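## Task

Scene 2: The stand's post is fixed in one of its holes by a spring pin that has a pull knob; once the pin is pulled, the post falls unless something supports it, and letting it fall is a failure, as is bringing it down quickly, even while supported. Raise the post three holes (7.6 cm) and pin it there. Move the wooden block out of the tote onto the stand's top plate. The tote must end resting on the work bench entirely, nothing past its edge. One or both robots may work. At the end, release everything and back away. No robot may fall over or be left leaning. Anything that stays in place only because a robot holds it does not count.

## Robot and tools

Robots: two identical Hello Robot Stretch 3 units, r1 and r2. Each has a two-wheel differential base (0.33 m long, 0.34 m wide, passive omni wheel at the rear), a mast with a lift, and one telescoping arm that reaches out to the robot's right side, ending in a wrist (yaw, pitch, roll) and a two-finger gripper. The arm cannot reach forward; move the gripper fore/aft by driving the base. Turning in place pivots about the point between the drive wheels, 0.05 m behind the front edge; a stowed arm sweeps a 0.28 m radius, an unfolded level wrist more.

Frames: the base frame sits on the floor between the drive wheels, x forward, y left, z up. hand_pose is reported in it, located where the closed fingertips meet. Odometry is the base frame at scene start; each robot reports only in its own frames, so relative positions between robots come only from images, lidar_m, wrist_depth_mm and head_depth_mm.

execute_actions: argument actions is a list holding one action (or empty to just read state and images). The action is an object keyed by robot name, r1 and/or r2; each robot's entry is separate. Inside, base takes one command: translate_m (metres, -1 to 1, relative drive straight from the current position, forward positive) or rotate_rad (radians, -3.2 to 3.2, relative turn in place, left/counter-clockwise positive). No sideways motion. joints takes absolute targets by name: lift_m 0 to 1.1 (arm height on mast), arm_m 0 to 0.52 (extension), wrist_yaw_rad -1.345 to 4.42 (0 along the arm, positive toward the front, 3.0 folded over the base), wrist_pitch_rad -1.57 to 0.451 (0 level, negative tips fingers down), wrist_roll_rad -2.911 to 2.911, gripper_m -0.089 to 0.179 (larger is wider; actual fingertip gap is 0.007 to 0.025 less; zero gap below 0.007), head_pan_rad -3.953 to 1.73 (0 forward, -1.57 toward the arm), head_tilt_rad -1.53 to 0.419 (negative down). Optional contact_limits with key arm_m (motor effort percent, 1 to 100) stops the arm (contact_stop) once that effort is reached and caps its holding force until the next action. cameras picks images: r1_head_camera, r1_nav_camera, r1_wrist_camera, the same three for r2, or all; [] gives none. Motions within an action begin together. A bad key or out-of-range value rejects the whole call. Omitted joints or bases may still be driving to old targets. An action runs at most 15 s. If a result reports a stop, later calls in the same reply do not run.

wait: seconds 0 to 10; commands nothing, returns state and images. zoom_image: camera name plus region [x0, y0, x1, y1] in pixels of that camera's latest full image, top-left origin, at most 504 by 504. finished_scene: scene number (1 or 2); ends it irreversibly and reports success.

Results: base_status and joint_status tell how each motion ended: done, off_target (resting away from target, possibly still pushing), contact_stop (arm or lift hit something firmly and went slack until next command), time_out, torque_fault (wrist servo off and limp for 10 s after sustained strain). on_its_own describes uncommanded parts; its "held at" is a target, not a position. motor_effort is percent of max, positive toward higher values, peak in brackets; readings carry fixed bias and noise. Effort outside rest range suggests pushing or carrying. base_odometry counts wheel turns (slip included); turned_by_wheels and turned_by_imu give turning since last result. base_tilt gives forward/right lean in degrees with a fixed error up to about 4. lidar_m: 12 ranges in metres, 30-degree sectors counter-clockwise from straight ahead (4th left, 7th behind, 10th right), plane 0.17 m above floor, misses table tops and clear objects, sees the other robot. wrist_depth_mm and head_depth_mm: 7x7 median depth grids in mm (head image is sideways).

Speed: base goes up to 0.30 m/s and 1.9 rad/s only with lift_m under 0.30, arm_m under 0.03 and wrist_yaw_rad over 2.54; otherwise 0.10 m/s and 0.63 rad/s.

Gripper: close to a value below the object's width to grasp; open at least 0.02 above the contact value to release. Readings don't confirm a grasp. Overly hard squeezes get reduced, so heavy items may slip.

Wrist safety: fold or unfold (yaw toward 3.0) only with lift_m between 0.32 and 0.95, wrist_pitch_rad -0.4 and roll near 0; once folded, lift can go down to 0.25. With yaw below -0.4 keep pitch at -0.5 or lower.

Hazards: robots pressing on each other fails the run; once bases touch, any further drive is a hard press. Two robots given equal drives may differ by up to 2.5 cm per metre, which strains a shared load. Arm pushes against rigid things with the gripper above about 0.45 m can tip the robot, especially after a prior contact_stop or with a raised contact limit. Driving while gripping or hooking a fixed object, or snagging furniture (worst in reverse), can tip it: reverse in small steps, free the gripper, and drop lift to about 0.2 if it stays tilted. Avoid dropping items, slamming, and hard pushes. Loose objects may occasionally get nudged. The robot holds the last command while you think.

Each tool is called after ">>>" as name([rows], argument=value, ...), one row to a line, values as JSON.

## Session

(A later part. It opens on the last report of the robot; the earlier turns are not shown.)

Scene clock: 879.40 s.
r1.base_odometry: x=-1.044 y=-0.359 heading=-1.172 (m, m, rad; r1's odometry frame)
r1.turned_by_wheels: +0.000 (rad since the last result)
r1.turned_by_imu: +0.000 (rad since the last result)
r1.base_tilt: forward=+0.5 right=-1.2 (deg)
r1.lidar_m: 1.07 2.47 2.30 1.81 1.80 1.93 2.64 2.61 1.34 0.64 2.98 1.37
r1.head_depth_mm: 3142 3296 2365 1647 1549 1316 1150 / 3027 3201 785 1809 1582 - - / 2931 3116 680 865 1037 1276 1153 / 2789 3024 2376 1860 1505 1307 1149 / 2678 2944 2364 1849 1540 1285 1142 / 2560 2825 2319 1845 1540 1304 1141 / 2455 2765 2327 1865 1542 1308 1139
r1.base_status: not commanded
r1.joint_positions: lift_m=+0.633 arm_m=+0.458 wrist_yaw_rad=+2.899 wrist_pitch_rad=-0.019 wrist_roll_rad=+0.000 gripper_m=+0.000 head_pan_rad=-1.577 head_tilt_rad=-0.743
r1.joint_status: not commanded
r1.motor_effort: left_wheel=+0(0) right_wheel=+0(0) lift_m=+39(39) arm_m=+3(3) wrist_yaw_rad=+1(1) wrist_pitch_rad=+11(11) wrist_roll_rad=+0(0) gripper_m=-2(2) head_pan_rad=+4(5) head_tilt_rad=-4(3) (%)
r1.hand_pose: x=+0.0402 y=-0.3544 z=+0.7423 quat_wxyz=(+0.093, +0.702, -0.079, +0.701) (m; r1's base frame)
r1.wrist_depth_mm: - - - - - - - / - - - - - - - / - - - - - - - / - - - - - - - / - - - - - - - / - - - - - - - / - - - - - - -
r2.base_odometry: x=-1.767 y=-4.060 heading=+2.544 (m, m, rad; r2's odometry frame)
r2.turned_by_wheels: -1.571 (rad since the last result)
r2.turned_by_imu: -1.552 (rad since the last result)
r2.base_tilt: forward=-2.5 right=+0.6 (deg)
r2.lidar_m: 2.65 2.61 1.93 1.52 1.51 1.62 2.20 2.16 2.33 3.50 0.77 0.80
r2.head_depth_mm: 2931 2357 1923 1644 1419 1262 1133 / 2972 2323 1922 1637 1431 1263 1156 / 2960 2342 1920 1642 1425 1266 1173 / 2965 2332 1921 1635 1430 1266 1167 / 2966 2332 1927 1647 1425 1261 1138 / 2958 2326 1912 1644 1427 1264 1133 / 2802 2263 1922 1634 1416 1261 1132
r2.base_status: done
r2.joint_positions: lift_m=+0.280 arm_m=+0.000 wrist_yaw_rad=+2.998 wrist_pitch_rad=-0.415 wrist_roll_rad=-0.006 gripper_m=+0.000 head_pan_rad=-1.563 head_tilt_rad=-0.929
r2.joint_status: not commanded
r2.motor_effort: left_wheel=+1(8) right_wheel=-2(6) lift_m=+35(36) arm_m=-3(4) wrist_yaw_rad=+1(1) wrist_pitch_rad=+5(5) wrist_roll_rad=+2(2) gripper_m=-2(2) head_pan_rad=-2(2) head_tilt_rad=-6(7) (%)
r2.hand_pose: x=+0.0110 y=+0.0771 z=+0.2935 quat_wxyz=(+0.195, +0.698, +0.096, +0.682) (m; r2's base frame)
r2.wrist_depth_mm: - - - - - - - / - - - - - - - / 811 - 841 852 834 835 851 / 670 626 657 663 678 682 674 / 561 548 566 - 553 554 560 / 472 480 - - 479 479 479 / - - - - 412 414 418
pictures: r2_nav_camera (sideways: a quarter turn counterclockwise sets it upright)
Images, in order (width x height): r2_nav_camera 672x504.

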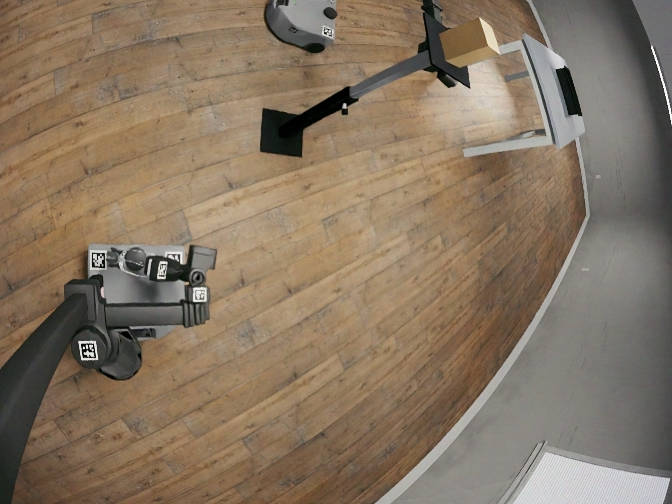

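>>> execute_actions([
  {"r2":{"base":{"translate_m":0.90}}},
], cameras=[])

>>> execute_actions([
  {"r2":{"base":{"rotate_rad":-0.62}}},
], cameras=[])

>>> execute_actions([
  {"r2":{"joints":{"lift_m":0.342}}},
], cameras=["r2_nav_camera"])

>>> execute_actions([
  {"r2":{"joints":{"wrist_yaw_rad":0.0,"arm_m":0.1}}},
], cameras=[])

>>> execute_actions([
  {"r2":{"joints":{"wrist_pitch_rad":0.0,"wrist_roll_rad":1.57,"gripper_m":0.05,"arm_m":0.15}}},
], cameras=["r2_head_camera","r2_wrist_camera"])

Scene clock: 902.07 s.
r1.base_odometry: x=-1.044 y=-0.359 heading=-1.172 (m, m, rad; r1's odometry frame)
r1.turned_by_wheels: +0.000 (rad since the last result)
r1.turned_by_imu: -0.001 (rad since the last result)
r1.base_tilt: forward=+0.6 right=-1.1 (deg)
r1.lidar_m: 1.07 2.49 2.29 1.81 1.79 1.93 2.65 0.72 2.81 0.64 2.98 1.37
r1.head_depth_mm: 3168 3245 2397 1865 1542 1322 1147 / 3101 3203 783 1818 1595 - - / 2910 3142 679 866 1033 1284 1146 / 2747 3053 2341 1854 1504 1310 1145 / 2683 2941 2343 1854 1539 1292 1141 / 2547 2853 2339 1865 1538 1310 1140 / 2451 2761 2334 1862 1530 1308 1147
r1.base_status: not commanded
r1.joint_positions: lift_m=+0.633 arm_m=+0.458 wrist_yaw_rad=+2.899 wrist_pitch_rad=-0.019 wrist_roll_rad=+0.000 gripper_m=+0.000 head_pan_rad=-1.577 head_tilt_rad=-0.743
r1.joint_status: not commanded
r1.motor_effort: left_wheel=+0(0) right_wheel=+0(0) lift_m=+39(39) arm_m=+3(4) wrist_yaw_rad=+1(1) wrist_pitch_rad=+11(11) wrist_roll_rad=+0(0) gripper_m=-3(2) head_pan_rad=+4(4) head_tilt_rad=-4(5) (%)
r1.hand_pose: x=+0.0402 y=-0.3544 z=+0.7423 quat_wxyz=(+0.093, +0.702, -0.079, +0.701) (m; r1's base frame)
r1.wrist_depth_mm: - - - - - - - / - - - - - - - / - - - - - - - / - - - - - - - / - - - - - - - / - - - - - - - / - - - - - - -
r2.base_odometry: x=-2.511 y=-3.554 heading=+2.544 (m, m, rad; r2's odometry frame)
r2.turned_by_wheels: +0.000 (rad since the last result)
r2.turned_by_imu: +0.005 (rad since the last result)
r2.base_tilt: forward=-2.4 right=+0.5 (deg)
r2.lidar_m: 1.81 1.79 1.93 1.88 1.87 2.01 3.04 2.99 0.65 1.82 0.72 2.30
r2.head_depth_mm: 2978 2327 815 1634 1366 1270 1132 / 2963 2346 1789 1645 1427 1263 1150 / 2734 2200 1801 1643 1431 1260 1168 / 2853 2323 1792 1634 1429 1270 1170 / 2968 2322 693 1633 1273 1244 1132 / 2734 2199 1792 1643 1253 1205 1130 / 2882 2355 1789 1638 1220 1238 1136
r2.base_status: done
r2.joint_positions: lift_m=+0.280 arm_m=+0.000 wrist_yaw_rad=+2.998 wrist_pitch_rad=-0.415 wrist_roll_rad=-0.006 gripper_m=+0.000 head_pan_rad=-1.563 head_tilt_rad=-0.929
r2.joint_status: not commanded
r2.motor_effort: left_wheel=+1(8) right_wheel=-1(4) lift_m=+36(36) arm_m=-3(3) wrist_yaw_rad=+2(1) wrist_pitch_rad=+4(5) wrist_roll_rad=+2(2) gripper_m=-3(3) head_pan_rad=-2(2) head_tilt_rad=-7(7) (%)
r2.hand_pose: x=+0.0110 y=+0.0771 z=+0.2934 quat_wxyz=(+0.195, +0.698, +0.096, +0.682) (m; r2's base frame)
r2.wrist_depth_mm: - - - - - - - / - - - - - - - / 813 - 841 844 846 846 842 / 660 629 663 667 666 666 663 / 544 542 566 - 554 554 551 / 464 484 - - 481 471 478 / - - - - 410 414 417
pictures: none
No camera images: the call's "cameras" was empty. Leave "cameras" out to get every camera's image.

Scene clock: 903.63 s.
r1.base_odometry: x=-1.044 y=-0.359 heading=-1.172 (m, m, rad; r1's odometry frame)
r1.turned_by_wheels: +0.000 (rad since the last result)
r1.turned_by_imu: +0.000 (rad since the last result)
r1.base_tilt: forward=+0.5 right=-1.1 (deg)
r1.lidar_m: 1.07 2.48 2.29 1.81 1.79 1.93 2.64 0.71 2.82 0.64 2.99 1.37
r1.head_depth_mm: 3183 3220 2368 1886 1544 1314 1148 / 3050 3227 784 1817 1580 - - / 2891 3133 679 861 1042 1281 1154 / 2766 3062 2375 1864 1510 1300 1144 / 2656 2929 2345 1858 1535 1287 1147 / 2601 2844 2327 1865 1543 1306 1141 / 2458 2741 2310 1844 1540 1309 1137
r1.base_status: not commanded
r1.joint_positions: lift_m=+0.633 arm_m=+0.458 wrist_yaw_rad=+2.899 wrist_pitch_rad=-0.019 wrist_roll_rad=+0.000 gripper_m=+0.000 head_pan_rad=-1.577 head_tilt_rad=-0.743
r1.joint_status: not commanded
r1.motor_effort: left_wheel=+0(0) right_wheel=+0(0) lift_m=+38(39) arm_m=+3(3) wrist_yaw_rad=+1(1) wrist_pitch_rad=+11(11) wrist_roll_rad=+0(0) gripper_m=-3(2) head_pan_rad=+5(5) head_tilt_rad=-4(4) (%)
r1.hand_pose: x=+0.0402 y=-0.3544 z=+0.7423 quat_wxyz=(+0.093, +0.702, -0.079, +0.701) (m; r1's base frame)
r1.wrist_depth_mm: - - - - - - - / - - - - - - - / - - - - - - - / - - - - - - - / - - - - - - - / - - - - - - - / - - - - - - -
r2.base_odometry: x=-2.511 y=-3.554 heading=+1.924 (m, m, rad; r2's odometry frame)
r2.turned_by_wheels: -0.620 (rad since the last result)
r2.turned_by_imu: -0.613 (rad since the last result)
r2.base_tilt: forward=-2.4 right=+0.5 (deg)
r2.lidar_m: 2.47 1.85 1.79 1.87 1.92 1.86 1.94 2.71 2.98 0.66 2.01 0.72
r2.head_depth_mm: 2773 2348 1929 1634 1426 1263 1136 / 2824 2338 1931 1636 1427 1258 1154 / 2937 2125 1927 1643 1428 1262 1170 / 2936 670 890 1150 1365 1265 1161 / 2929 745 1834 1637 1423 1262 1133 / 2956 2333 842 1637 1424 1263 1137 / 2912 2323 1792 1639 1426 1258 1134
r2.base_status: done
r2.joint_positions: lift_m=+0.280 arm_m=+0.000 wrist_yaw_rad=+2.998 wrist_pitch_rad=-0.415 wrist_roll_rad=-0.006 gripper_m=+0.000 head_pan_rad=-1.563 head_tilt_rad=-0.929
r2.joint_status: not commanded
r2.motor_effort: left_wheel=+2(7) right_wheel=-2(6) lift_m=+35(35) arm_m=-3(3) wrist_yaw_rad=+0(1) wrist_pitch_rad=+5(5) wrist_roll_rad=+2(2) gripper_m=-2(3) head_pan_rad=-2(2) head_tilt_rad=-6(7) (%)
r2.hand_pose: x=+0.0110 y=+0.0771 z=+0.2934 quat_wxyz=(+0.195, +0.698, +0.096, +0.682) (m; r2's base frame)
r2.wrist_depth_mm: - - - - - - - / - - - - - - - / 814 - 849 832 846 857 833 / 653 642 669 657 674 663 671 / 554 548 573 - 549 559 552 / 467 481 - - 472 484 476 / - - - - 412 414 417
pictures: none
No camera images: the call's "cameras" was empty. Leave "cameras" out to get every camera's image.

Scene clock: 905.03 s.
r1.base_odometry: x=-1.044 y=-0.359 heading=-1.172 (m, m, rad; r1's odometry frame)
r1.turned_by_wheels: +0.000 (rad since the last result)
r1.turned_by_imu: +0.000 (rad since the last result)
r1.base_tilt: forward=+0.5 right=-1.1 (deg)
r1.lidar_m: 1.07 2.48 2.29 1.81 1.80 1.93 2.64 0.71 2.81 0.64 2.98 1.37
r1.head_depth_mm: 3120 3238 2386 1870 1553 1318 1152 / 3061 3205 786 1824 1572 - - / 2932 3108 680 863 1044 1276 1144 / 2798 3072 2361 1855 1501 1305 1148 / 2657 2884 2349 1852 1533 1287 1144 / 2573 2829 2336 1875 1532 1309 1136 / 2464 2707 2332 1872 1531 1314 1136
r1.base_status: not commanded
r1.joint_positions: lift_m=+0.633 arm_m=+0.458 wrist_yaw_rad=+2.899 wrist_pitch_rad=-0.019 wrist_roll_rad=+0.000 gripper_m=+0.000 head_pan_rad=-1.577 head_tilt_rad=-0.743
r1.joint_status: not commanded
r1.motor_effort: left_wheel=+0(0) right_wheel=+0(0) lift_m=+39(39) arm_m=+4(3) wrist_yaw_rad=+1(1) wrist_pitch_rad=+11(11) wrist_roll_rad=+0(0) gripper_m=-2(2) head_pan_rad=+4(5) head_tilt_rad=-4(4) (%)
r1.hand_pose: x=+0.0402 y=-0.3544 z=+0.7423 quat_wxyz=(+0.093, +0.702, -0.079, +0.701) (m; r1's base frame)
r1.wrist_depth_mm: - - - - - - - / - - - - - - - / - - - - - - - / - - - - - - - / - - - - - - - / - - - - - - - / - - - - - - -
r2.base_odometry: x=-2.511 y=-3.554 heading=+1.924 (m, m, rad; r2's odometry frame)
r2.turned_by_wheels: +0.000 (rad since the last result)
r2.turned_by_imu: +0.000 (rad since the last result)
r2.base_tilt: forward=-2.4 right=+0.5 (deg)
r2.lidar_m: 2.48 1.85 1.79 1.87 1.92 1.86 1.94 2.71 2.99 0.65 2.01 0.72
r2.head_depth_mm: 2757 2334 1927 1633 1425 1261 1134 / 2836 2317 1932 1633 1427 1264 1154 / 2970 2140 1925 1637 1424 1259 1168 / 2953 668 889 1148 1357 1264 1186 / 2937 746 1837 1635 1429 1260 1133 / 2962 2316 843 1642 1423 1260 1133 / 2950 2321 1787 1640 1421 1264 1135
r2.base_status: not commanded
r2.joint_positions: lift_m=+0.342 arm_m=+0.000 wrist_yaw_rad=+2.998 wrist_pitch_rad=-0.415 wrist_roll_rad=-0.006 gripper_m=+0.000 head_pan_rad=-1.563 head_tilt_rad=-0.929
r2.joint_status: all done
r2.motor_effort: left_wheel=+2(2) right_wheel=-2(2) lift_m=+43(48) arm_m=-3(3) wrist_yaw_rad=+2(1) wrist_pitch_rad=+5(4) wrist_roll_rad=+2(2) gripper_m=-3(3) head_pan_rad=-2(3) head_tilt_rad=-7(6) (%)
r2.hand_pose: x=+0.0110 y=+0.0771 z=+0.3552 quat_wxyz=(+0.195, +0.698, +0.096, +0.682) (m; r2's base frame)
r2.wrist_depth_mm: - - - - - - - / - - - - - - - / 950 - 978 962 956 - - / 745 709 749 783 753 774 756 / 632 636 637 - 648 637 634 / 532 536 - 521 538 548 538 / 465 502 - 475 474 475 471
pictures: r2_nav_camera (sideways: a quarter turn counterclockwise sets it upright)
Images, in order (width x height): r2_nav_camera 672x504.

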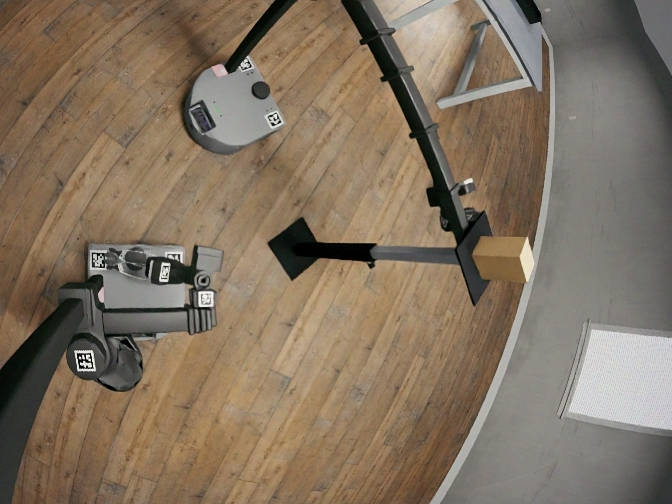

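Scene clock: 907.53 s.
r1.base_odometry: x=-1.044 y=-0.359 heading=-1.172 (m, m, rad; r1's odometry frame)
r1.turned_by_wheels: +0.000 (rad since the last result)
r1.turned_by_imu: +0.000 (rad since the last result)
r1.base_tilt: forward=+0.5 right=-1.2 (deg)
r1.lidar_m: 1.07 2.49 2.29 1.82 1.80 1.93 2.65 0.71 2.81 0.64 2.98 1.37
r1.head_depth_mm: 3156 3259 2369 1871 1552 1298 1157 / 3051 3185 783 1816 1588 - - / 2907 3100 677 866 1039 1278 1143 / 2769 3017 2364 1867 1500 1308 1145 / 2697 2889 2362 1845 1540 1285 1143 / 2555 2828 2327 1859 1556 1306 1142 / 2458 2733 2328 1846 1529 1306 1143
r1.base_status: not commanded
r1.joint_positions: lift_m=+0.633 arm_m=+0.458 wrist_yaw_rad=+2.899 wrist_pitch_rad=-0.019 wrist_roll_rad=+0.000 gripper_m=+0.000 head_pan_rad=-1.577 head_tilt_rad=-0.743
r1.joint_status: not commanded
r1.motor_effort: left_wheel=+0(0) right_wheel=+0(0) lift_m=+39(39) arm_m=+3(3) wrist_yaw_rad=+1(1) wrist_pitch_rad=+11(11) wrist_roll_rad=+0(0) gripper_m=-2(2) head_pan_rad=+5(4) head_tilt_rad=-3(4) (%)
r1.hand_pose: x=+0.0402 y=-0.3544 z=+0.7423 quat_wxyz=(+0.093, +0.702, -0.079, +0.701) (m; r1's base frame)
r1.wrist_depth_mm: - - - - - - - / - - - - - - - / - - - - - - - / - - - - - - - / - - - - - - - / - - - - - - - / - - - - - - -
r2.base_odometry: x=-2.511 y=-3.554 heading=+1.924 (m, m, rad; r2's odometry frame)
r2.turned_by_wheels: +0.000 (rad since the last result)
r2.turned_by_imu: +0.000 (rad since the last result)
r2.base_tilt: forward=-2.4 right=+0.6 (deg)
r2.lidar_m: 2.48 1.84 1.79 1.88 1.92 1.86 1.95 2.70 2.99 0.65 2.02 0.72
r2.head_depth_mm: 2765 2353 1943 1641 1422 1268 1133 / 2876 2347 1923 1645 1429 1289 1154 / 2961 2147 1933 1637 1433 1305 1137 / 2947 670 891 1149 1367 1258 1151 / 2956 746 1831 1641 1428 1262 1136 / 2951 2309 843 1638 1417 1264 1134 / 2931 2332 1793 1649 1425 1265 1132
r2.base_status: not commanded
r2.joint_positions: lift_m=+0.342 arm_m=+0.100 wrist_yaw_rad=+0.003 wrist_pitch_rad=-0.415 wrist_roll_rad=-0.006 gripper_m=+0.000 head_pan_rad=-1.563 head_tilt_rad=-0.929
r2.joint_status: all done
r2.motor_effort: left_wheel=+2(1) right_wheel=-2(2) lift_m=+43(44) arm_m=+4(6) wrist_yaw_rad=-3(2) wrist_pitch_rad=+5(5) wrist_roll_rad=+2(2) gripper_m=-2(3) head_pan_rad=-2(2) head_tilt_rad=-6(6) (%)
r2.hand_pose: x=-0.0208 y=-0.4693 z=+0.3552 quat_wxyz=(+0.694, +0.148, -0.689, -0.144) (m; r2's base frame)
r2.wrist_depth_mm: - - 285 - - - - / - - 313 - - - - / 947 966 349 951 - - - / 754 761 405 755 781 763 784 / 628 628 611 - 642 636 651 / 532 538 532 506 547 553 549 / 464 473 459 465 469 474 474
pictures: none
No camera images: the call's "cameras" was empty. Leave "cameras" out to get every camera's image.

Scene clock: 909.00 s.
r1.base_odometry: x=-1.044 y=-0.359 heading=-1.172 (m, m, rad; r1's odometry frame)
r1.turned_by_wheels: +0.000 (rad since the last result)
r1.turned_by_imu: +0.000 (rad since the last result)
r1.base_tilt: forward=+0.5 right=-1.2 (deg)
r1.lidar_m: 1.07 2.49 2.29 1.81 1.80 1.92 2.65 0.71 2.81 0.64 2.98 1.38
r1.head_depth_mm: 3138 3253 2359 1882 1548 1308 1153 / 3055 3214 784 1803 1585 - - / 2962 3125 679 865 1040 1273 1152 / 2803 3035 2331 1863 1498 1312 1138 / 2715 2928 2360 1845 1525 1284 1144 / 2550 2832 2344 1860 1541 1307 1140 / 2449 2766 2339 1840 1544 1307 1143
r1.base_status: not commanded
r1.joint_positions: lift_m=+0.633 arm_m=+0.458 wrist_yaw_rad=+2.899 wrist_pitch_rad=-0.019 wrist_roll_rad=+0.000 gripper_m=+0.000 head_pan_rad=-1.577 head_tilt_rad=-0.743
r1.joint_status: not commanded
r1.motor_effort: left_wheel=+0(0) right_wheel=+0(0) lift_m=+39(39) arm_m=+3(4) wrist_yaw_rad=+1(1) wrist_pitch_rad=+11(11) wrist_roll_rad=+0(0) gripper_m=-2(2) head_pan_rad=+4(5) head_tilt_rad=-4(3) (%)
r1.hand_pose: x=+0.0402 y=-0.3544 z=+0.7423 quat_wxyz=(+0.093, +0.702, -0.079, +0.701) (m; r1's base frame)
r1.wrist_depth_mm: - - - - - - - / - - - - - - - / - - - - - - - / - - - - - - - / - - - - - - - / - - - - - - - / - - - - - - -
r2.base_odometry: x=-2.511 y=-3.554 heading=+1.924 (m, m, rad; r2's odometry frame)
r2.turned_by_wheels: +0.000 (rad since the last result)
r2.turned_by_imu: +0.000 (rad since the last result)
r2.base_tilt: forward=-2.4 right=+0.6 (deg)
r2.lidar_m: 2.47 1.84 1.79 1.87 1.92 1.86 1.94 2.71 2.99 0.65 2.02 0.72
r2.head_depth_mm: 2765 2321 1924 1653 1424 1265 1134 / 2874 2330 1935 1641 1434 1269 1151 / 2952 2137 1943 1638 1429 - 1142 / 2941 670 878 1152 1360 1244 1152 / 2961 744 1826 1650 1421 1260 1132 / 2915 2317 841 1637 1427 1263 1135 / 2973 2339 1802 1641 1429 1263 1131
r2.base_status: not commanded
r2.joint_positions: lift_m=+0.342 arm_m=+0.150 wrist_yaw_rad=+0.003 wrist_pitch_rad=-0.024 wrist_roll_rad=+1.566 gripper_m=+0.050 head_pan_rad=-1.563 head_tilt_rad=-0.929
r2.joint_status: all done
r2.motor_effort: left_wheel=+2(2) right_wheel=-2(2) lift_m=+43(44) arm_m=+4(4) wrist_yaw_rad=-2(1) wrist_pitch_rad=+7(7) wrist_roll_rad=+1(7) gripper_m=+0(78) head_pan_rad=-2(3) head_tilt_rad=-7(7) (%)
r2.hand_pose: x=-0.0206 y=-0.5502 z=+0.4501 quat_wxyz=(+0.003, +0.001, -1.000, -0.012) (m; r2's base frame)
r2.wrist_depth_mm: - - - - - 679 474 / - - - - - 693 480 / - - - - - 683 482 / - - - - - 687 485 / - - - 291 300 302 306 / 321 - - - - 657 469 / 345 - - - - 659 493
pictures: r2_head_camera (sideways: a quarter turn clockwise sets it upright), r2_wrist_camera
Images, in order (width x height): r2_head_camera 896x504, r2_wrist_camera 644x364.

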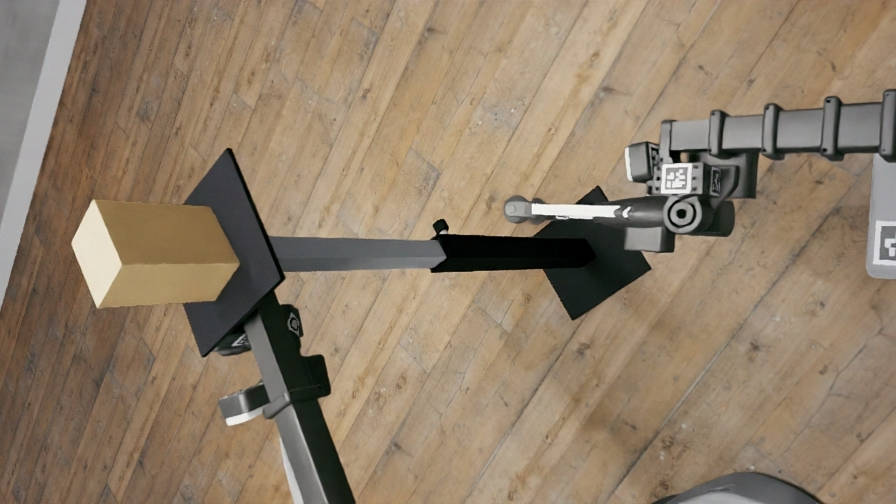

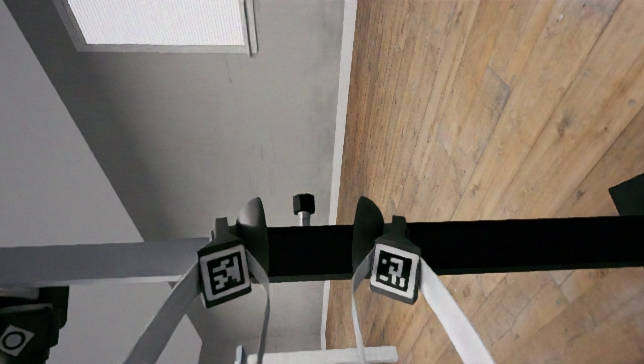

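>>> execute_actions([
  {"r2":{"joints":{"arm_m":0.295},"contact_limits":{"arm_m":12}}},
], cameras=["r2_head_camera","r2_wrist_camera"])

>>> zoom_image(camera="r2_head_camera", region=[390,170,540,290])

Scene clock: 927.03 s.
r1.base_odometry: x=-1.044 y=-0.359 heading=-1.172 (m, m, rad; r1's odometry frame)
r1.turned_by_wheels: +0.000 (rad since the last result)
r1.turned_by_imu: -0.001 (rad since the last result)
r1.base_tilt: forward=+0.5 right=-1.2 (deg)
r1.lidar_m: 1.08 2.48 2.30 1.81 1.80 1.93 2.65 0.71 2.81 0.64 2.98 1.38
r1.head_depth_mm: 3160 3218 2364 1878 995 1321 1147 / 3057 3205 784 1822 1579 - - / 2928 3140 680 862 1040 1275 1144 / 2819 3056 2354 1867 1500 1305 1147 / 2669 2926 2348 1873 1537 1291 1148 / 2552 2784 2341 1856 1537 1312 1143 / 2463 2732 2359 1848 1520 1310 1141
r1.base_status: not commanded
r1.joint_positions: lift_m=+0.633 arm_m=+0.458 wrist_yaw_rad=+2.899 wrist_pitch_rad=-0.019 wrist_roll_rad=+0.000 gripper_m=+0.000 head_pan_rad=-1.577 head_tilt_rad=-0.743
r1.joint_status: not commanded
r1.motor_effort: left_wheel=+0(0) right_wheel=+0(0) lift_m=+40(38) arm_m=+3(3) wrist_yaw_rad=+1(1) wrist_pitch_rad=+10(11) wrist_roll_rad=+0(0) gripper_m=-2(2) head_pan_rad=+3(6) head_tilt_rad=-4(3) (%)
r1.hand_pose: x=+0.0402 y=-0.3544 z=+0.7423 quat_wxyz=(+0.093, +0.702, -0.079, +0.701) (m; r1's base frame)
r1.wrist_depth_mm: - - - - - - - / - - - - - - - / - - - - - - - / - - - - - - - / - - - - - - - / - - - - - - - / - - - - - - -
r2.base_odometry: x=-2.511 y=-3.554 heading=+1.924 (m, m, rad; r2's odometry frame)
r2.turned_by_wheels: +0.000 (rad since the last result)
r2.turned_by_imu: +0.000 (rad since the last result)
r2.base_tilt: forward=-2.3 right=+0.5 (deg)
r2.lidar_m: 2.48 1.85 1.79 1.87 1.92 1.86 1.95 2.70 2.98 0.65 2.01 0.72
r2.head_depth_mm: 2760 2345 1935 1645 1428 1261 1134 / 2884 2311 1914 1640 1425 1262 1143 / 2961 2151 1915 1630 - 1259 1138 / 2930 671 881 1154 1364 1265 1152 / 2972 746 1827 1635 1431 1263 1134 / 2948 2337 844 1630 1425 1260 1131 / 2948 2324 1787 1645 1422 1269 1132
r2.base_status: not commanded
r2.joint_positions: lift_m=+0.342 arm_m=+0.295 wrist_yaw_rad=+0.002 wrist_pitch_rad=-0.023 wrist_roll_rad=+1.567 gripper_m=+0.050 head_pan_rad=-1.563 head_tilt_rad=-0.929
r2.joint_status: all done
r2.motor_effort: left_wheel=+2(2) right_wheel=-2(2) lift_m=+43(43) arm_m=+4(6) wrist_yaw_rad=-1(2) wrist_pitch_rad=+7(7) wrist_roll_rad=+1(1) gripper_m=+0(1) head_pan_rad=-2(2) head_tilt_rad=-6(7) (%)
r2.contact_limits: arm_m 12 (drawing in: default 19, maximum 31; extending or still: default 26, maximum 43)
r2.hand_pose: x=-0.0208 y=-0.6952 z=+0.4504 quat_wxyz=(+0.002, +0.001, -1.000, -0.012) (m; r2's base frame)
r2.wrist_depth_mm: - - - - - 683 476 / - - - - - 668 476 / - - - - - 688 477 / - - - - - 690 484 / - - - - - 694 488 / - - - - - 705 483 / - - 162 165 156 157 158
pictures: r2_head_camera (sideways: a quarter turn clockwise sets it upright), r2_wrist_camera
Images, in order (width x height): r2_head_camera 896x504, r2_wrist_camera 644x364.

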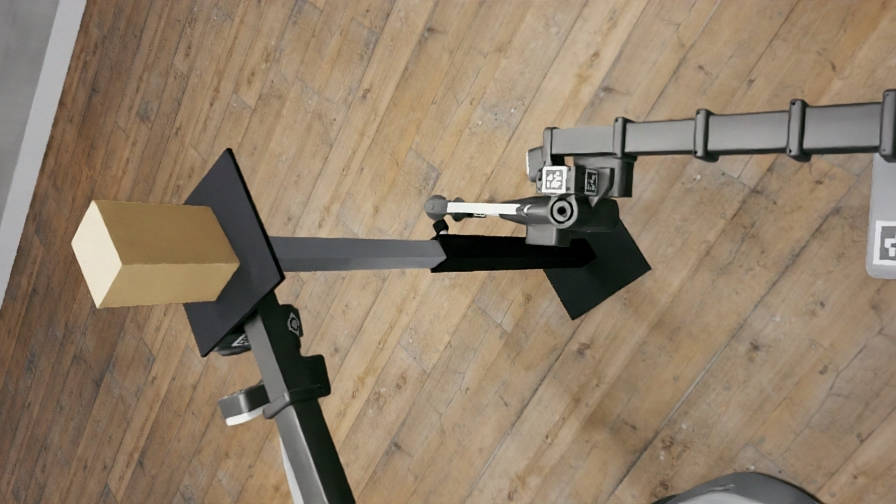

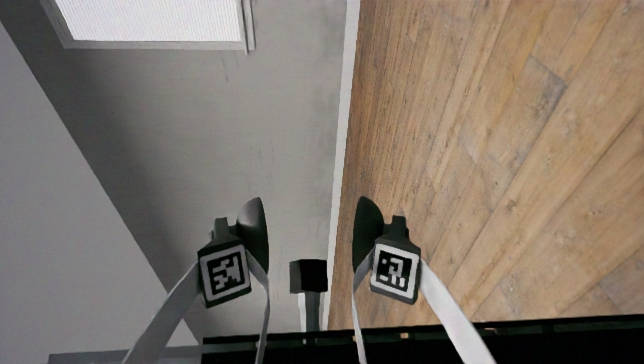

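Region (390, 170, 540, 290) of r2_head_camera's 896x504 image, scaled by 3.360, with more detail than that image has; it fills the top 403 rows of this view, and the rest is white.

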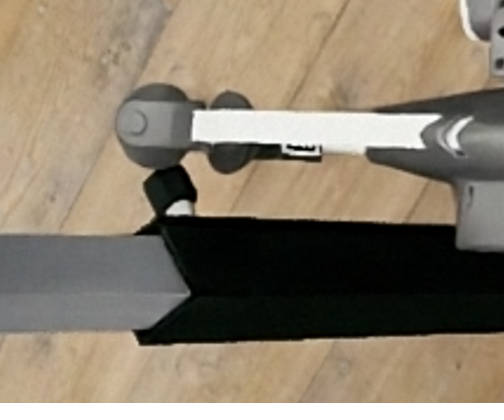

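>>> execute_actions([
  {"r2":{"base":{"translate_m":0.027},"joints":{"arm_m":0.301,"gripper_m":0.045}}},
], cameras=["r2_wrist_camera"])

Scene clock: 934.33 s.
r1.base_odometry: x=-1.044 y=-0.359 heading=-1.172 (m, m, rad; r1's odometry frame)
r1.turned_by_wheels: +0.000 (rad since the last result)
r1.turned_by_imu: -0.001 (rad since the last result)
r1.base_tilt: forward=+0.6 right=-1.1 (deg)
r1.lidar_m: 1.07 2.48 2.30 1.80 1.80 1.94 2.65 0.69 2.81 0.64 2.99 1.37
r1.head_depth_mm: 3166 3229 2368 1872 936 1322 1154 / 3128 3198 786 1840 1560 - - / 2925 3105 680 863 1040 1280 1146 / 2811 3049 2348 1844 1508 1308 1146 / 2677 2926 2349 1857 1548 1284 1147 / 2543 2833 2340 1861 1540 1307 1144 / 2479 2747 2332 1839 1539 1313 1148
r1.base_status: not commanded
r1.joint_positions: lift_m=+0.633 arm_m=+0.458 wrist_yaw_rad=+2.899 wrist_pitch_rad=-0.019 wrist_roll_rad=+0.000 gripper_m=+0.000 head_pan_rad=-1.577 head_tilt_rad=-0.743
r1.joint_status: not commanded
r1.motor_effort: left_wheel=+0(0) right_wheel=+0(0) lift_m=+39(39) arm_m=+4(3) wrist_yaw_rad=+1(1) wrist_pitch_rad=+11(11) wrist_roll_rad=+0(0) gripper_m=-1(2) head_pan_rad=+4(4) head_tilt_rad=-3(3) (%)
r1.hand_pose: x=+0.0402 y=-0.3544 z=+0.7423 quat_wxyz=(+0.093, +0.702, -0.079, +0.701) (m; r1's base frame)
r1.wrist_depth_mm: - - - - - - - / - - - - - - - / - - - - - - - / - - - - - - - / - - - - - - - / - - - - - - - / - - - - - - -
r2.base_odometry: x=-2.520 y=-3.529 heading=+1.924 (m, m, rad; r2's odometry frame)
r2.turned_by_wheels: +0.000 (rad since the last result)
r2.turned_by_imu: +0.000 (rad since the last result)
r2.base_tilt: forward=-2.4 right=+0.7 (deg)
r2.lidar_m: 2.45 1.83 1.78 1.86 1.94 1.88 1.97 2.75 3.00 0.65 2.00 0.70
r2.head_depth_mm: 2771 2319 1928 1639 1429 1258 1140 / 2879 2317 1919 1633 1429 1260 1142 / 2958 704 1924 1640 1481 1263 1143 / 2913 680 899 1154 1365 1264 1156 / 2951 2329 1797 1631 1425 1262 1135 / 2935 2328 834 1630 1421 1260 1131 / 2939 2335 1781 1634 1425 1225 1119
r2.base_status: done
r2.joint_positions: lift_m=+0.342 arm_m=+0.301 wrist_yaw_rad=+0.002 wrist_pitch_rad=-0.023 wrist_roll_rad=+1.567 gripper_m=+0.045 head_pan_rad=-1.563 head_tilt_rad=-0.929
r2.joint_status: all done
r2.motor_effort: left_wheel=+1(4) right_wheel=-2(3) lift_m=+43(43) arm_m=+4(2) wrist_yaw_rad=+0(2) wrist_pitch_rad=+7(7) wrist_roll_rad=+1(1) gripper_m=-1(35) head_pan_rad=-2(2) head_tilt_rad=-7(7) (%)
r2.hand_pose: x=-0.0208 y=-0.7012 z=+0.4504 quat_wxyz=(+0.002, +0.001, -1.000, -0.012) (m; r2's base frame)
r2.wrist_depth_mm: - - - - - 675 473 / - - - - - 678 483 / - - - - - 697 477 / - - - - - 674 492 / - - - - - 691 487 / - - 139 159 150 153 151 / 134 134 131 134 135 138 140
pictures: r2_wrist_camera
Images, in order (width x height): r2_wrist_camera 644x364.

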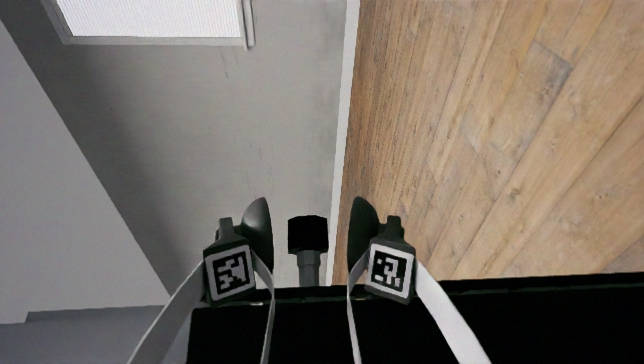

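>>> execute_actions([
  {"r2":{"joints":{"gripper_m":-0.035}}},
], cameras=["r2_wrist_camera"])

>>> execute_actions([
  {"r2":{"joints":{"arm_m":0.310,"wrist_yaw_rad":-0.03}}},
], cameras=["r2_wrist_camera"])

Scene clock: 941.90 s.
r1.base_odometry: x=-1.044 y=-0.359 heading=-1.172 (m, m, rad; r1's odometry frame)
r1.turned_by_wheels: +0.000 (rad since the last result)
r1.turned_by_imu: -0.001 (rad since the last result)
r1.base_tilt: forward=+0.6 right=-1.2 (deg)
r1.lidar_m: 1.07 2.49 2.29 1.81 1.80 1.93 2.65 0.69 2.82 0.64 2.98 1.38
r1.head_depth_mm: 3193 3209 2360 1885 934 1323 1143 / 3080 3217 785 1821 1553 - - / 2891 3104 681 866 1037 1275 1151 / 2775 3089 2369 1847 1508 1306 1145 / 2652 2892 2358 1859 1539 1291 1140 / 2569 2840 2364 1862 1531 1315 1144 / 2479 2751 2341 1842 1529 1308 1140
r1.base_status: not commanded
r1.joint_positions: lift_m=+0.633 arm_m=+0.458 wrist_yaw_rad=+2.899 wrist_pitch_rad=-0.019 wrist_roll_rad=+0.000 gripper_m=+0.000 head_pan_rad=-1.577 head_tilt_rad=-0.743
r1.joint_status: not commanded
r1.motor_effort: left_wheel=-1(1) right_wheel=+0(0) lift_m=+39(39) arm_m=+4(3) wrist_yaw_rad=+1(1) wrist_pitch_rad=+11(11) wrist_roll_rad=+0(0) gripper_m=-2(2) head_pan_rad=+5(5) head_tilt_rad=-4(4) (%)
r1.hand_pose: x=+0.0402 y=-0.3544 z=+0.7423 quat_wxyz=(+0.093, +0.702, -0.079, +0.701) (m; r1's base frame)
r1.wrist_depth_mm: - - - - - - - / - - - - - - - / - - - - - - - / - - - - - - - / - - - - - - - / - - - - - - - / - - - - - - -
r2.base_odometry: x=-2.520 y=-3.529 heading=+1.924 (m, m, rad; r2's odometry frame)
r2.turned_by_wheels: +0.000 (rad since the last result)
r2.turned_by_imu: +0.000 (rad since the last result)
r2.base_tilt: forward=-2.4 right=+0.5 (deg)
r2.lidar_m: 2.46 1.83 1.78 1.85 1.94 1.88 1.97 2.74 3.00 0.65 2.00 0.70
r2.head_depth_mm: 2784 2340 1925 1645 1427 1259 1135 / 2857 2326 1929 1648 1425 1264 1141 / 2940 704 1927 1636 1479 1263 1144 / 2933 678 897 1154 1365 1264 1153 / 2965 2335 1787 1635 1418 1263 1135 / 2965 2334 834 1626 1435 1266 1130 / 2947 2324 1790 1635 1420 1225 1118
r2.base_status: not commanded
r2.joint_positions: lift_m=+0.342 arm_m=+0.301 wrist_yaw_rad=+0.000 wrist_pitch_rad=-0.020 wrist_roll_rad=+1.567 gripper_m=-0.034 head_pan_rad=-1.563 head_tilt_rad=-0.929
r2.joint_status: all done
r2.motor_effort: left_wheel=+1(1) right_wheel=-2(2) lift_m=+43(44) arm_m=+4(4) wrist_yaw_rad=+0(2) wrist_pitch_rad=+6(7) wrist_roll_rad=+1(1) gripper_m=-20(96) head_pan_rad=-2(2) head_tilt_rad=-6(7) (%)
r2.hand_pose: x=-0.0213 y=-0.7013 z=+0.4512 quat_wxyz=(+0.002, +0.000, -1.000, -0.010) (m; r2's base frame)
r2.wrist_depth_mm: - - - - - 676 480 / - - - - - 690 472 / - - - - - 694 483 / - - - - - 704 482 / - - - 167 - 699 490 / - - - 154 157 146 151 / 134 136 132 133 136 138 140
pictures: r2_wrist_camera
Images, in order (width x height): r2_wrist_camera 644x364.

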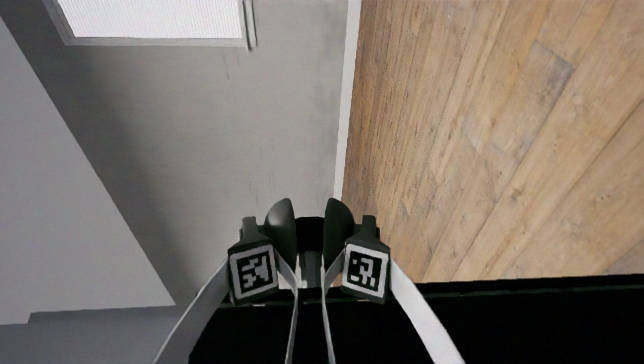

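Scene clock: 942.70 s.
r1.base_odometry: x=-1.044 y=-0.359 heading=-1.172 (m, m, rad; r1's odometry frame)
r1.turned_by_wheels: +0.000 (rad since the last result)
r1.turned_by_imu: +0.000 (rad since the last result)
r1.base_tilt: forward=+0.6 right=-1.1 (deg)
r1.lidar_m: 1.07 2.49 2.29 1.81 1.80 1.93 2.64 0.69 2.81 0.64 2.98 1.38
r1.head_depth_mm: 3185 3234 2390 1888 923 1317 1154 / 3033 3227 785 1819 1569 - - / 2917 3140 680 862 1036 1279 1152 / 2752 3019 2356 1852 1509 1299 1145 / 2681 2928 2334 1842 1542 1285 1152 / 2544 2840 2327 1862 1539 1313 1143 / 2464 2772 2322 1850 1529 1307 1145
r1.base_status: not commanded
r1.joint_positions: lift_m=+0.633 arm_m=+0.458 wrist_yaw_rad=+2.899 wrist_pitch_rad=-0.019 wrist_roll_rad=+0.000 gripper_m=+0.000 head_pan_rad=-1.577 head_tilt_rad=-0.743
r1.joint_status: not commanded
r1.motor_effort: left_wheel=+0(0) right_wheel=+0(0) lift_m=+40(39) arm_m=+3(4) wrist_yaw_rad=+1(1) wrist_pitch_rad=+11(11) wrist_roll_rad=+0(0) gripper_m=-2(1) head_pan_rad=+4(6) head_tilt_rad=-4(3) (%)
r1.hand_pose: x=+0.0402 y=-0.3544 z=+0.7423 quat_wxyz=(+0.093, +0.702, -0.079, +0.701) (m; r1's base frame)
r1.wrist_depth_mm: - - - - - - - / - - - - - - - / - - - - - - - / - - - - - - - / - - - - - - - / - - - - - - - / - - - - - - -
r2.base_odometry: x=-2.520 y=-3.529 heading=+1.924 (m, m, rad; r2's odometry frame)
r2.turned_by_wheels: +0.000 (rad since the last result)
r2.turned_by_imu: +0.000 (rad since the last result)
r2.base_tilt: forward=-2.4 right=+0.5 (deg)
r2.lidar_m: 2.46 1.83 1.78 1.86 1.94 1.88 1.97 2.74 3.00 0.65 2.00 0.70
r2.head_depth_mm: 2778 2361 1935 1635 1435 1261 1141 / 2912 2341 1926 1640 1426 1262 1144 / 2958 705 1928 1650 - 1268 1140 / 2957 679 898 1154 1365 1265 1152 / 2977 2328 1782 1634 1430 1261 1135 / 2937 2337 836 1635 1422 1260 1131 / 2932 2350 1790 1642 1424 1221 1117
r2.base_status: not commanded
r2.joint_positions: lift_m=+0.342 arm_m=+0.309 wrist_yaw_rad=-0.017 wrist_pitch_rad=-0.023 wrist_roll_rad=+1.567 gripper_m=-0.034 head_pan_rad=-1.563 head_tilt_rad=-0.929
r2.joint_status: all done
r2.motor_effort: left_wheel=+3(3) right_wheel=-5(6) lift_m=+42(42) arm_m=+14(15) wrist_yaw_rad=-8(14) wrist_pitch_rad=+7(7) wrist_roll_rad=+1(1) gripper_m=-20(20) head_pan_rad=-2(2) head_tilt_rad=-7(6) (%)
r2.hand_pose: x=-0.0257 y=-0.7091 z=+0.4504 quat_wxyz=(+0.002, -0.008, -1.000, -0.012) (m; r2's base frame)
r2.wrist_depth_mm: - - - - - 677 479 / - - - - - 689 476 / - - - - - 693 485 / - - - - - 696 486 / - - - 161 - 697 490 / - - - - - 626 451 / 139 131 128 129 132 133 135
pictures: r2_wrist_camera
Images, in order (width x height): r2_wrist_camera 644x364.

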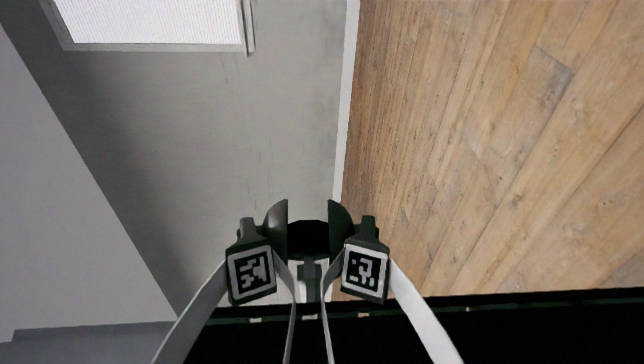

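The pin is moving. Continue.

>>> execute_actions([
  {"r2":{"joints":{"arm_m":0.314,"wrist_yaw_rad":-0.058}}},
], cameras=["r2_wrist_camera"])

>>> execute_actions([
  {"r2":{"joints":{"arm_m":0.318,"wrist_yaw_rad":-0.08}}},
], cameras=["r2_wrist_camera"])

Scene clock: 949.37 s.
r1.base_odometry: x=-1.044 y=-0.359 heading=-1.172 (m, m, rad; r1's odometry frame)
r1.turned_by_wheels: +0.000 (rad since the last result)
r1.turned_by_imu: -0.001 (rad since the last result)
r1.base_tilt: forward=+0.5 right=-1.1 (deg)
r1.lidar_m: 1.07 2.48 2.29 1.81 1.80 1.93 2.64 0.69 2.82 0.64 2.98 1.37
r1.head_depth_mm: 3148 3225 2359 1867 933 1320 1153 / 3047 3169 780 1812 1562 - - / 2911 3102 680 866 1039 1270 1151 / 2756 3049 2351 1853 1501 1311 1147 / 2681 2873 2333 1865 1537 1290 1146 / 2570 2822 2301 1849 1540 1314 1141 / 2471 2754 2325 1851 1539 1304 1143
r1.base_status: not commanded
r1.joint_positions: lift_m=+0.633 arm_m=+0.458 wrist_yaw_rad=+2.899 wrist_pitch_rad=-0.019 wrist_roll_rad=+0.000 gripper_m=+0.000 head_pan_rad=-1.577 head_tilt_rad=-0.743
r1.joint_status: not commanded
r1.motor_effort: left_wheel=+0(0) right_wheel=+0(1) lift_m=+40(39) arm_m=+4(3) wrist_yaw_rad=+1(1) wrist_pitch_rad=+11(11) wrist_roll_rad=+0(0) gripper_m=-2(2) head_pan_rad=+5(5) head_tilt_rad=-4(4) (%)
r1.hand_pose: x=+0.0402 y=-0.3544 z=+0.7423 quat_wxyz=(+0.093, +0.702, -0.079, +0.701) (m; r1's base frame)
r1.wrist_depth_mm: - - - - - - - / - - - - - - - / - - - - - - - / - - - - - - - / - - - - - - - / - - - - - - - / - - - - - - -
r2.base_odometry: x=-2.520 y=-3.529 heading=+1.925 (m, m, rad; r2's odometry frame)
r2.turned_by_wheels: +0.000 (rad since the last result)
r2.turned_by_imu: +0.001 (rad since the last result)
r2.base_tilt: forward=-2.4 right=+0.6 (deg)
r2.lidar_m: 2.45 1.84 1.77 1.86 1.94 1.88 1.97 2.74 3.00 0.65 2.00 0.70
r2.head_depth_mm: 2804 2342 1934 1640 1433 1257 1138 / 2838 2332 1924 1647 1425 1262 1140 / 2940 705 1935 1630 - 1267 1141 / 2979 680 897 1161 1359 1266 1150 / 2913 2343 1810 1640 1424 1258 1135 / 2953 2327 833 1640 1424 1264 1136 / 2934 2334 1794 1644 1421 1222 1118
r2.base_status: not commanded
r2.joint_positions: lift_m=+0.342 arm_m=+0.313 wrist_yaw_rad=-0.028 wrist_pitch_rad=-0.023 wrist_roll_rad=+1.567 gripper_m=-0.034 head_pan_rad=-1.563 head_tilt_rad=-0.929
r2.joint_status: wrist_yaw_rad off_target (ended at -0.028, target -0.058); the others done
r2.on_its_own: wrist_yaw_rad is at rest, and its effort (-19) is outside its rest range (-12 to +12)
r2.motor_effort: left_wheel=+6(6) right_wheel=-10(10) lift_m=+41(42) arm_m=+13(15) wrist_yaw_rad=-19(18) wrist_pitch_rad=+7(7) wrist_roll_rad=+1(1) gripper_m=-20(20) head_pan_rad=-2(2) head_tilt_rad=-7(7) (%)
r2.hand_pose: x=-0.0285 y=-0.7131 z=+0.4503 quat_wxyz=(+0.002, -0.014, -1.000, -0.012) (m; r2's base frame)
r2.wrist_depth_mm: - - - - - 688 480 / - - - - - 671 479 / - - - - - 699 478 / - - - - - 685 478 / - - - 157 - 697 486 / - - - - - 656 468 / - 137 126 128 129 131 133
pictures: r2_wrist_camera
Images, in order (width x height): r2_wrist_camera 644x364.

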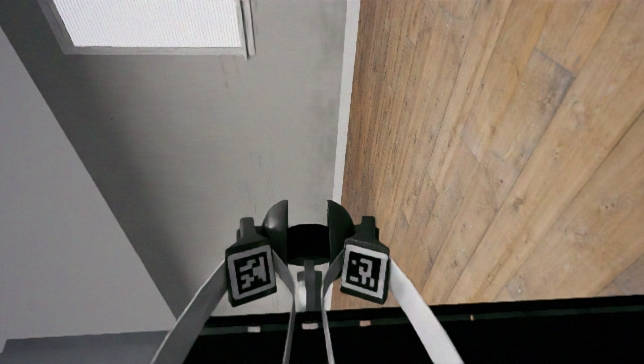

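Scene clock: 950.00 s.
r1.base_odometry: x=-1.044 y=-0.359 heading=-1.172 (m, m, rad; r1's odometry frame)
r1.turned_by_wheels: +0.000 (rad since the last result)
r1.turned_by_imu: +0.000 (rad since the last result)
r1.base_tilt: forward=+0.5 right=-1.1 (deg)
r1.lidar_m: 1.07 2.49 2.30 1.81 1.80 1.93 2.65 0.69 2.81 0.64 2.98 1.37
r1.head_depth_mm: 3128 3198 2358 1862 932 1315 1143 / 3070 3248 786 1806 1497 - - / 2924 3175 678 862 1039 1275 1149 / 2788 3008 2351 1865 1508 1305 1149 / 2689 2948 2339 1860 1539 1277 1144 / 2542 2776 2340 1864 1536 1310 1147 / 2449 2741 2334 1841 1542 1309 1141
r1.base_status: not commanded
r1.joint_positions: lift_m=+0.633 arm_m=+0.458 wrist_yaw_rad=+2.899 wrist_pitch_rad=-0.019 wrist_roll_rad=+0.000 gripper_m=+0.000 head_pan_rad=-1.577 head_tilt_rad=-0.743
r1.joint_status: not commanded
r1.motor_effort: left_wheel=-1(0) right_wheel=+0(0) lift_m=+40(39) arm_m=+4(3) wrist_yaw_rad=+1(1) wrist_pitch_rad=+11(11) wrist_roll_rad=+0(0) gripper_m=-2(2) head_pan_rad=+6(5) head_tilt_rad=-4(4) (%)
r1.hand_pose: x=+0.0402 y=-0.3544 z=+0.7423 quat_wxyz=(+0.093, +0.702, -0.079, +0.701) (m; r1's base frame)
r1.wrist_depth_mm: - - - - - - - / - - - - - - - / - - - - - - - / - - - - - - - / - - - - - - - / - - - - - - - / - - - - - - -
r2.base_odometry: x=-2.520 y=-3.529 heading=+1.925 (m, m, rad; r2's odometry frame)
r2.turned_by_wheels: +0.000 (rad since the last result)
r2.turned_by_imu: +0.000 (rad since the last result)
r2.base_tilt: forward=-2.4 right=+0.5 (deg)
r2.lidar_m: 2.45 1.83 1.78 1.86 1.94 1.88 1.98 2.74 3.01 0.65 2.00 0.70
r2.head_depth_mm: 2777 2334 1924 1640 1425 1269 1138 / 2895 2329 1928 1639 1420 1268 1140 / 2960 703 1922 1637 - 1265 1147 / 2958 683 898 1157 1369 1256 1150 / 2963 2359 1798 1638 1431 1261 1140 / 2958 2325 835 1633 1420 1264 1134 / 2950 2325 1782 1644 1425 1219 1118
r2.base_status: not commanded
r2.joint_positions: lift_m=+0.342 arm_m=+0.317 wrist_yaw_rad=-0.039 wrist_pitch_rad=-0.023 wrist_roll_rad=+1.567 gripper_m=-0.034 head_pan_rad=-1.563 head_tilt_rad=-0.929
r2.joint_status: wrist_yaw_rad off_target (ended at -0.039, target -0.080); the others done
r2.on_its_own: wrist_yaw_rad is at rest, and its effort (-26) is outside its rest range (-12 to +12)
r2.motor_effort: left_wheel=+8(9) right_wheel=-15(15) lift_m=+42(41) arm_m=+13(15) wrist_yaw_rad=-26(26) wrist_pitch_rad=+8(8) wrist_roll_rad=+1(1) gripper_m=-20(20) head_pan_rad=-3(2) head_tilt_rad=-6(6) (%)
r2.hand_pose: x=-0.0312 y=-0.7171 z=+0.4503 quat_wxyz=(+0.002, -0.019, -1.000, -0.012) (m; r2's base frame)
r2.wrist_depth_mm: - - - - - 681 478 / - - - - - 693 480 / - - - - - 685 475 / - - - - - 689 479 / - - - 156 - 705 488 / - - - - - 721 483 / - - 126 126 127 129 131
pictures: r2_wrist_camera
Images, in order (width x height): r2_wrist_camera 644x364.

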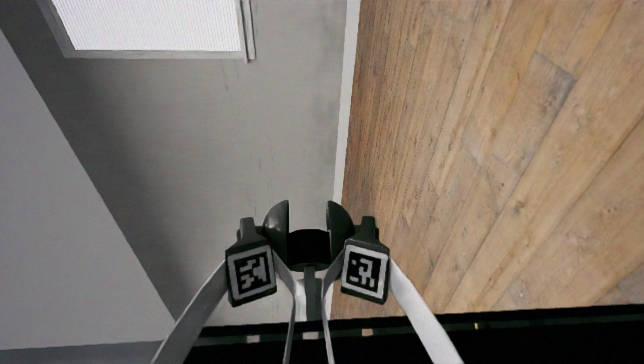

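>>> execute_actions([
  {"r2":{"joints":{"gripper_m":-0.08,"arm_m":0.321,"wrist_yaw_rad":-0.11}}},
], cameras=["r2_wrist_camera"])

>>> execute_actions([
  {"r1":{"joints":{"lift_m":0.697}},"r2":{"joints":{"gripper_m":-0.085,"wrist_yaw_rad":-0.115}}},
], cameras=["r2_wrist_camera"])

Scene clock: 965.87 s.
r1.base_odometry: x=-1.044 y=-0.359 heading=-1.172 (m, m, rad; r1's odometry frame)
r1.turned_by_wheels: +0.000 (rad since the last result)
r1.turned_by_imu: -0.001 (rad since the last result)
r1.base_tilt: forward=+0.5 right=-1.2 (deg)
r1.lidar_m: 1.07 2.47 2.29 1.81 1.80 1.93 2.64 0.69 2.81 0.64 2.98 1.38
r1.head_depth_mm: 3145 3264 2364 1870 927 1317 1152 / 3049 3233 786 1806 1482 - - / 2958 3125 682 863 1039 1273 1143 / 2771 3000 2326 1875 1506 1304 1144 / 2666 2875 2370 1855 1539 1283 1137 / 2578 2782 2347 1837 1536 1323 1143 / 2447 2725 2341 1849 1534 1315 1144
r1.base_status: not commanded
r1.joint_positions: lift_m=+0.633 arm_m=+0.458 wrist_yaw_rad=+2.899 wrist_pitch_rad=-0.019 wrist_roll_rad=+0.000 gripper_m=+0.000 head_pan_rad=-1.577 head_tilt_rad=-0.743
r1.joint_status: not commanded
r1.motor_effort: left_wheel=-1(0) right_wheel=+0(1) lift_m=+39(39) arm_m=+3(3) wrist_yaw_rad=+1(1) wrist_pitch_rad=+11(11) wrist_roll_rad=+0(0) gripper_m=-2(1) head_pan_rad=+5(4) head_tilt_rad=-4(4) (%)
r1.hand_pose: x=+0.0402 y=-0.3544 z=+0.7423 quat_wxyz=(+0.093, +0.702, -0.079, +0.701) (m; r1's base frame)
r1.wrist_depth_mm: - - - - - - - / - - - - - - - / - - - - - - - / - - - - - - - / - - - - - - - / - - - - - - - / - - - - - - -
r2.base_odometry: x=-2.520 y=-3.529 heading=+1.925 (m, m, rad; r2's odometry frame)
r2.turned_by_wheels: +0.000 (rad since the last result)
r2.turned_by_imu: +0.001 (rad since the last result)
r2.base_tilt: forward=-2.3 right=+0.5 (deg)
r2.lidar_m: 2.44 1.84 1.77 1.86 1.94 1.88 1.97 2.75 3.00 0.65 2.00 0.70
r2.head_depth_mm: 2767 2339 1936 1643 1429 1268 1135 / 2860 2347 1933 1632 1426 1260 1148 / 2965 703 1932 1651 - 1263 1140 / 2930 682 895 1158 1371 1260 1149 / 2960 2318 1796 1632 1421 1265 1132 / 2957 2333 834 1634 1425 1266 1132 / 2968 2335 1788 1635 1427 1221 1118
r2.base_status: not commanded
r2.joint_positions: lift_m=+0.342 arm_m=+0.320 wrist_yaw_rad=-0.048 wrist_pitch_rad=-0.024 wrist_roll_rad=+1.567 gripper_m=-0.079 head_pan_rad=-1.563 head_tilt_rad=-0.929
r2.joint_status: wrist_yaw_rad off_target (ended at -0.048, target -0.110); the others done
r2.on_its_own: right_wheel is at rest, and its effort (-22) is outside its rest range (-18 to +18); wrist_yaw_rad is at rest, and its effort (-39) is outside its rest range (-12 to +12)
r2.motor_effort: left_wheel=+13(13) right_wheel=-22(22) lift_m=+42(41) arm_m=+12(13) wrist_yaw_rad=-39(41) wrist_pitch_rad=+8(7) wrist_roll_rad=+1(1) gripper_m=-35(100) head_pan_rad=-2(2) head_tilt_rad=-6(6) (%)
r2.hand_pose: x=-0.0335 y=-0.7200 z=+0.4501 quat_wxyz=(+0.002, -0.024, -1.000, -0.013) (m; r2's base frame)
r2.wrist_depth_mm: - - - - - 702 479 / - - - - - 690 478 / - - - - - 690 481 / - - - - - 702 478 / - - - - - 698 492 / - - - - - 701 487 / - - 132 125 126 127 128
pictures: r2_wrist_camera
Images, in order (width x height): r2_wrist_camera 644x364.

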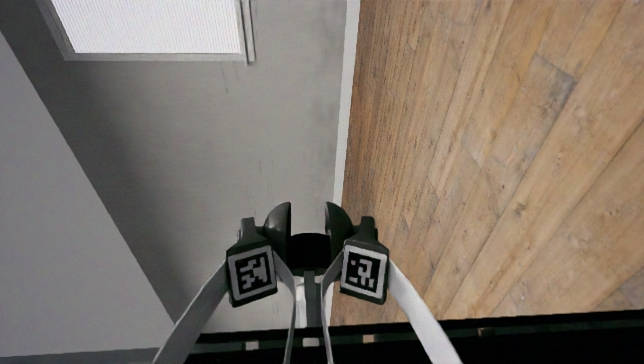

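Scene clock: 967.73 s.
r1.base_odometry: x=-1.044 y=-0.359 heading=-1.172 (m, m, rad; r1's odometry frame)
r1.turned_by_wheels: +0.000 (rad since the last result)
r1.turned_by_imu: +0.000 (rad since the last result)
r1.base_tilt: forward=+0.5 right=-1.2 (deg)
r1.lidar_m: 1.07 2.48 2.29 1.81 1.80 1.93 2.64 0.69 2.81 0.64 2.98 1.37
r1.head_depth_mm: 3153 3267 2374 1873 928 1352 1166 / 3030 3197 720 1894 - - 1122 / 2897 3055 640 1702 1052 1279 1147 / 2781 2999 2369 - 1537 1306 1147 / 2738 2887 2344 1870 1584 1308 1143 / 2570 2842 2340 1849 1530 1317 1144 / 2494 2775 2346 1856 1541 1312 1147
r1.base_status: not commanded
r1.joint_positions: lift_m=+0.696 arm_m=+0.458 wrist_yaw_rad=+2.899 wrist_pitch_rad=-0.019 wrist_roll_rad=+0.000 gripper_m=+0.000 head_pan_rad=-1.577 head_tilt_rad=-0.743
r1.joint_status: all done
r1.motor_effort: left_wheel=-1(0) right_wheel=+0(0) lift_m=+40(42) arm_m=+3(3) wrist_yaw_rad=+1(1) wrist_pitch_rad=+11(11) wrist_roll_rad=+0(0) gripper_m=-1(2) head_pan_rad=+4(5) head_tilt_rad=-4(3) (%)
r1.hand_pose: x=+0.0402 y=-0.3544 z=+0.8058 quat_wxyz=(+0.093, +0.702, -0.079, +0.701) (m; r1's base frame)
r1.wrist_depth_mm: - - - - - - - / - - - - - - - / - - - - - - - / - - - - - - - / - - - - - - - / - - - - - - - / - - - - - - -
r2.base_odometry: x=-2.520 y=-3.529 heading=+1.924 (m, m, rad; r2's odometry frame)
r2.turned_by_wheels: -0.001 (rad since the last result)
r2.turned_by_imu: -0.001 (rad since the last result)
r2.base_tilt: forward=-2.3 right=+0.5 (deg)
r2.lidar_m: 2.46 1.83 1.78 1.86 1.94 1.88 1.97 2.74 3.00 0.65 2.00 0.70
r2.head_depth_mm: 2785 2326 1921 1638 1426 1262 1135 / 2867 2264 1916 1634 1422 1265 1145 / 611 671 1937 1644 - 1261 1144 / 588 643 1840 1154 1364 1262 1151 / 2953 672 1928 1642 1425 1259 1130 / 2952 2251 1887 1647 1423 1266 1133 / 2940 2323 1831 1642 1428 1227 1124
r2.base_status: not commanded
r2.joint_positions: lift_m=+0.342 arm_m=+0.320 wrist_yaw_rad=-0.029 wrist_pitch_rad=-0.025 wrist_roll_rad=+1.567 gripper_m=-0.077 head_pan_rad=-1.563 head_tilt_rad=-0.929
r2.joint_status: wrist_yaw_rad off_target (ended at -0.029, target -0.115); gripper_m off_target (ended at -0.077, target -0.085)
r2.on_its_own: wrist_yaw_rad is held at -0.032, not at your -0.115, by its stall guard, which is not easing now; gripper_m is held at -0.078, not at your -0.085, by its stall guard, which is still easing
r2.motor_effort: left_wheel=+1(14) right_wheel=-3(23) lift_m=+41(41) arm_m=+12(12) wrist_yaw_rad=-2(44) wrist_pitch_rad=+8(8) wrist_roll_rad=+1(1) gripper_m=-34(70) head_pan_rad=-3(2) head_tilt_rad=-7(7) (%)
r2.hand_pose: x=-0.0288 y=-0.7202 z=+0.4500 quat_wxyz=(+0.002, -0.015, -1.000, -0.013) (m; r2's base frame)
r2.wrist_depth_mm: - - - - - 672 477 / - - - - - 677 475 / - - - - - 674 486 / - - - - - 698 484 / - - - 153 - 688 489 / - - - - - 702 477 / - - 130 125 126 127 129
pictures: r2_wrist_camera
Images, in order (width x height): r2_wrist_camera 644x364.

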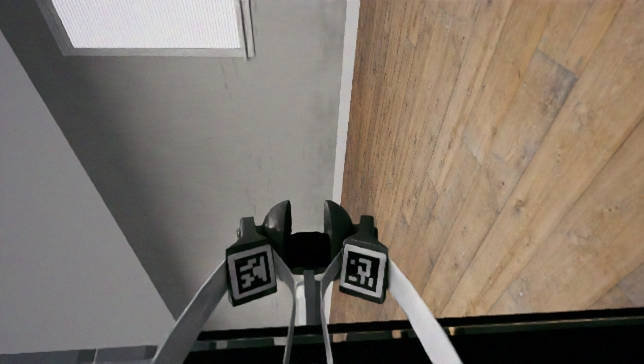

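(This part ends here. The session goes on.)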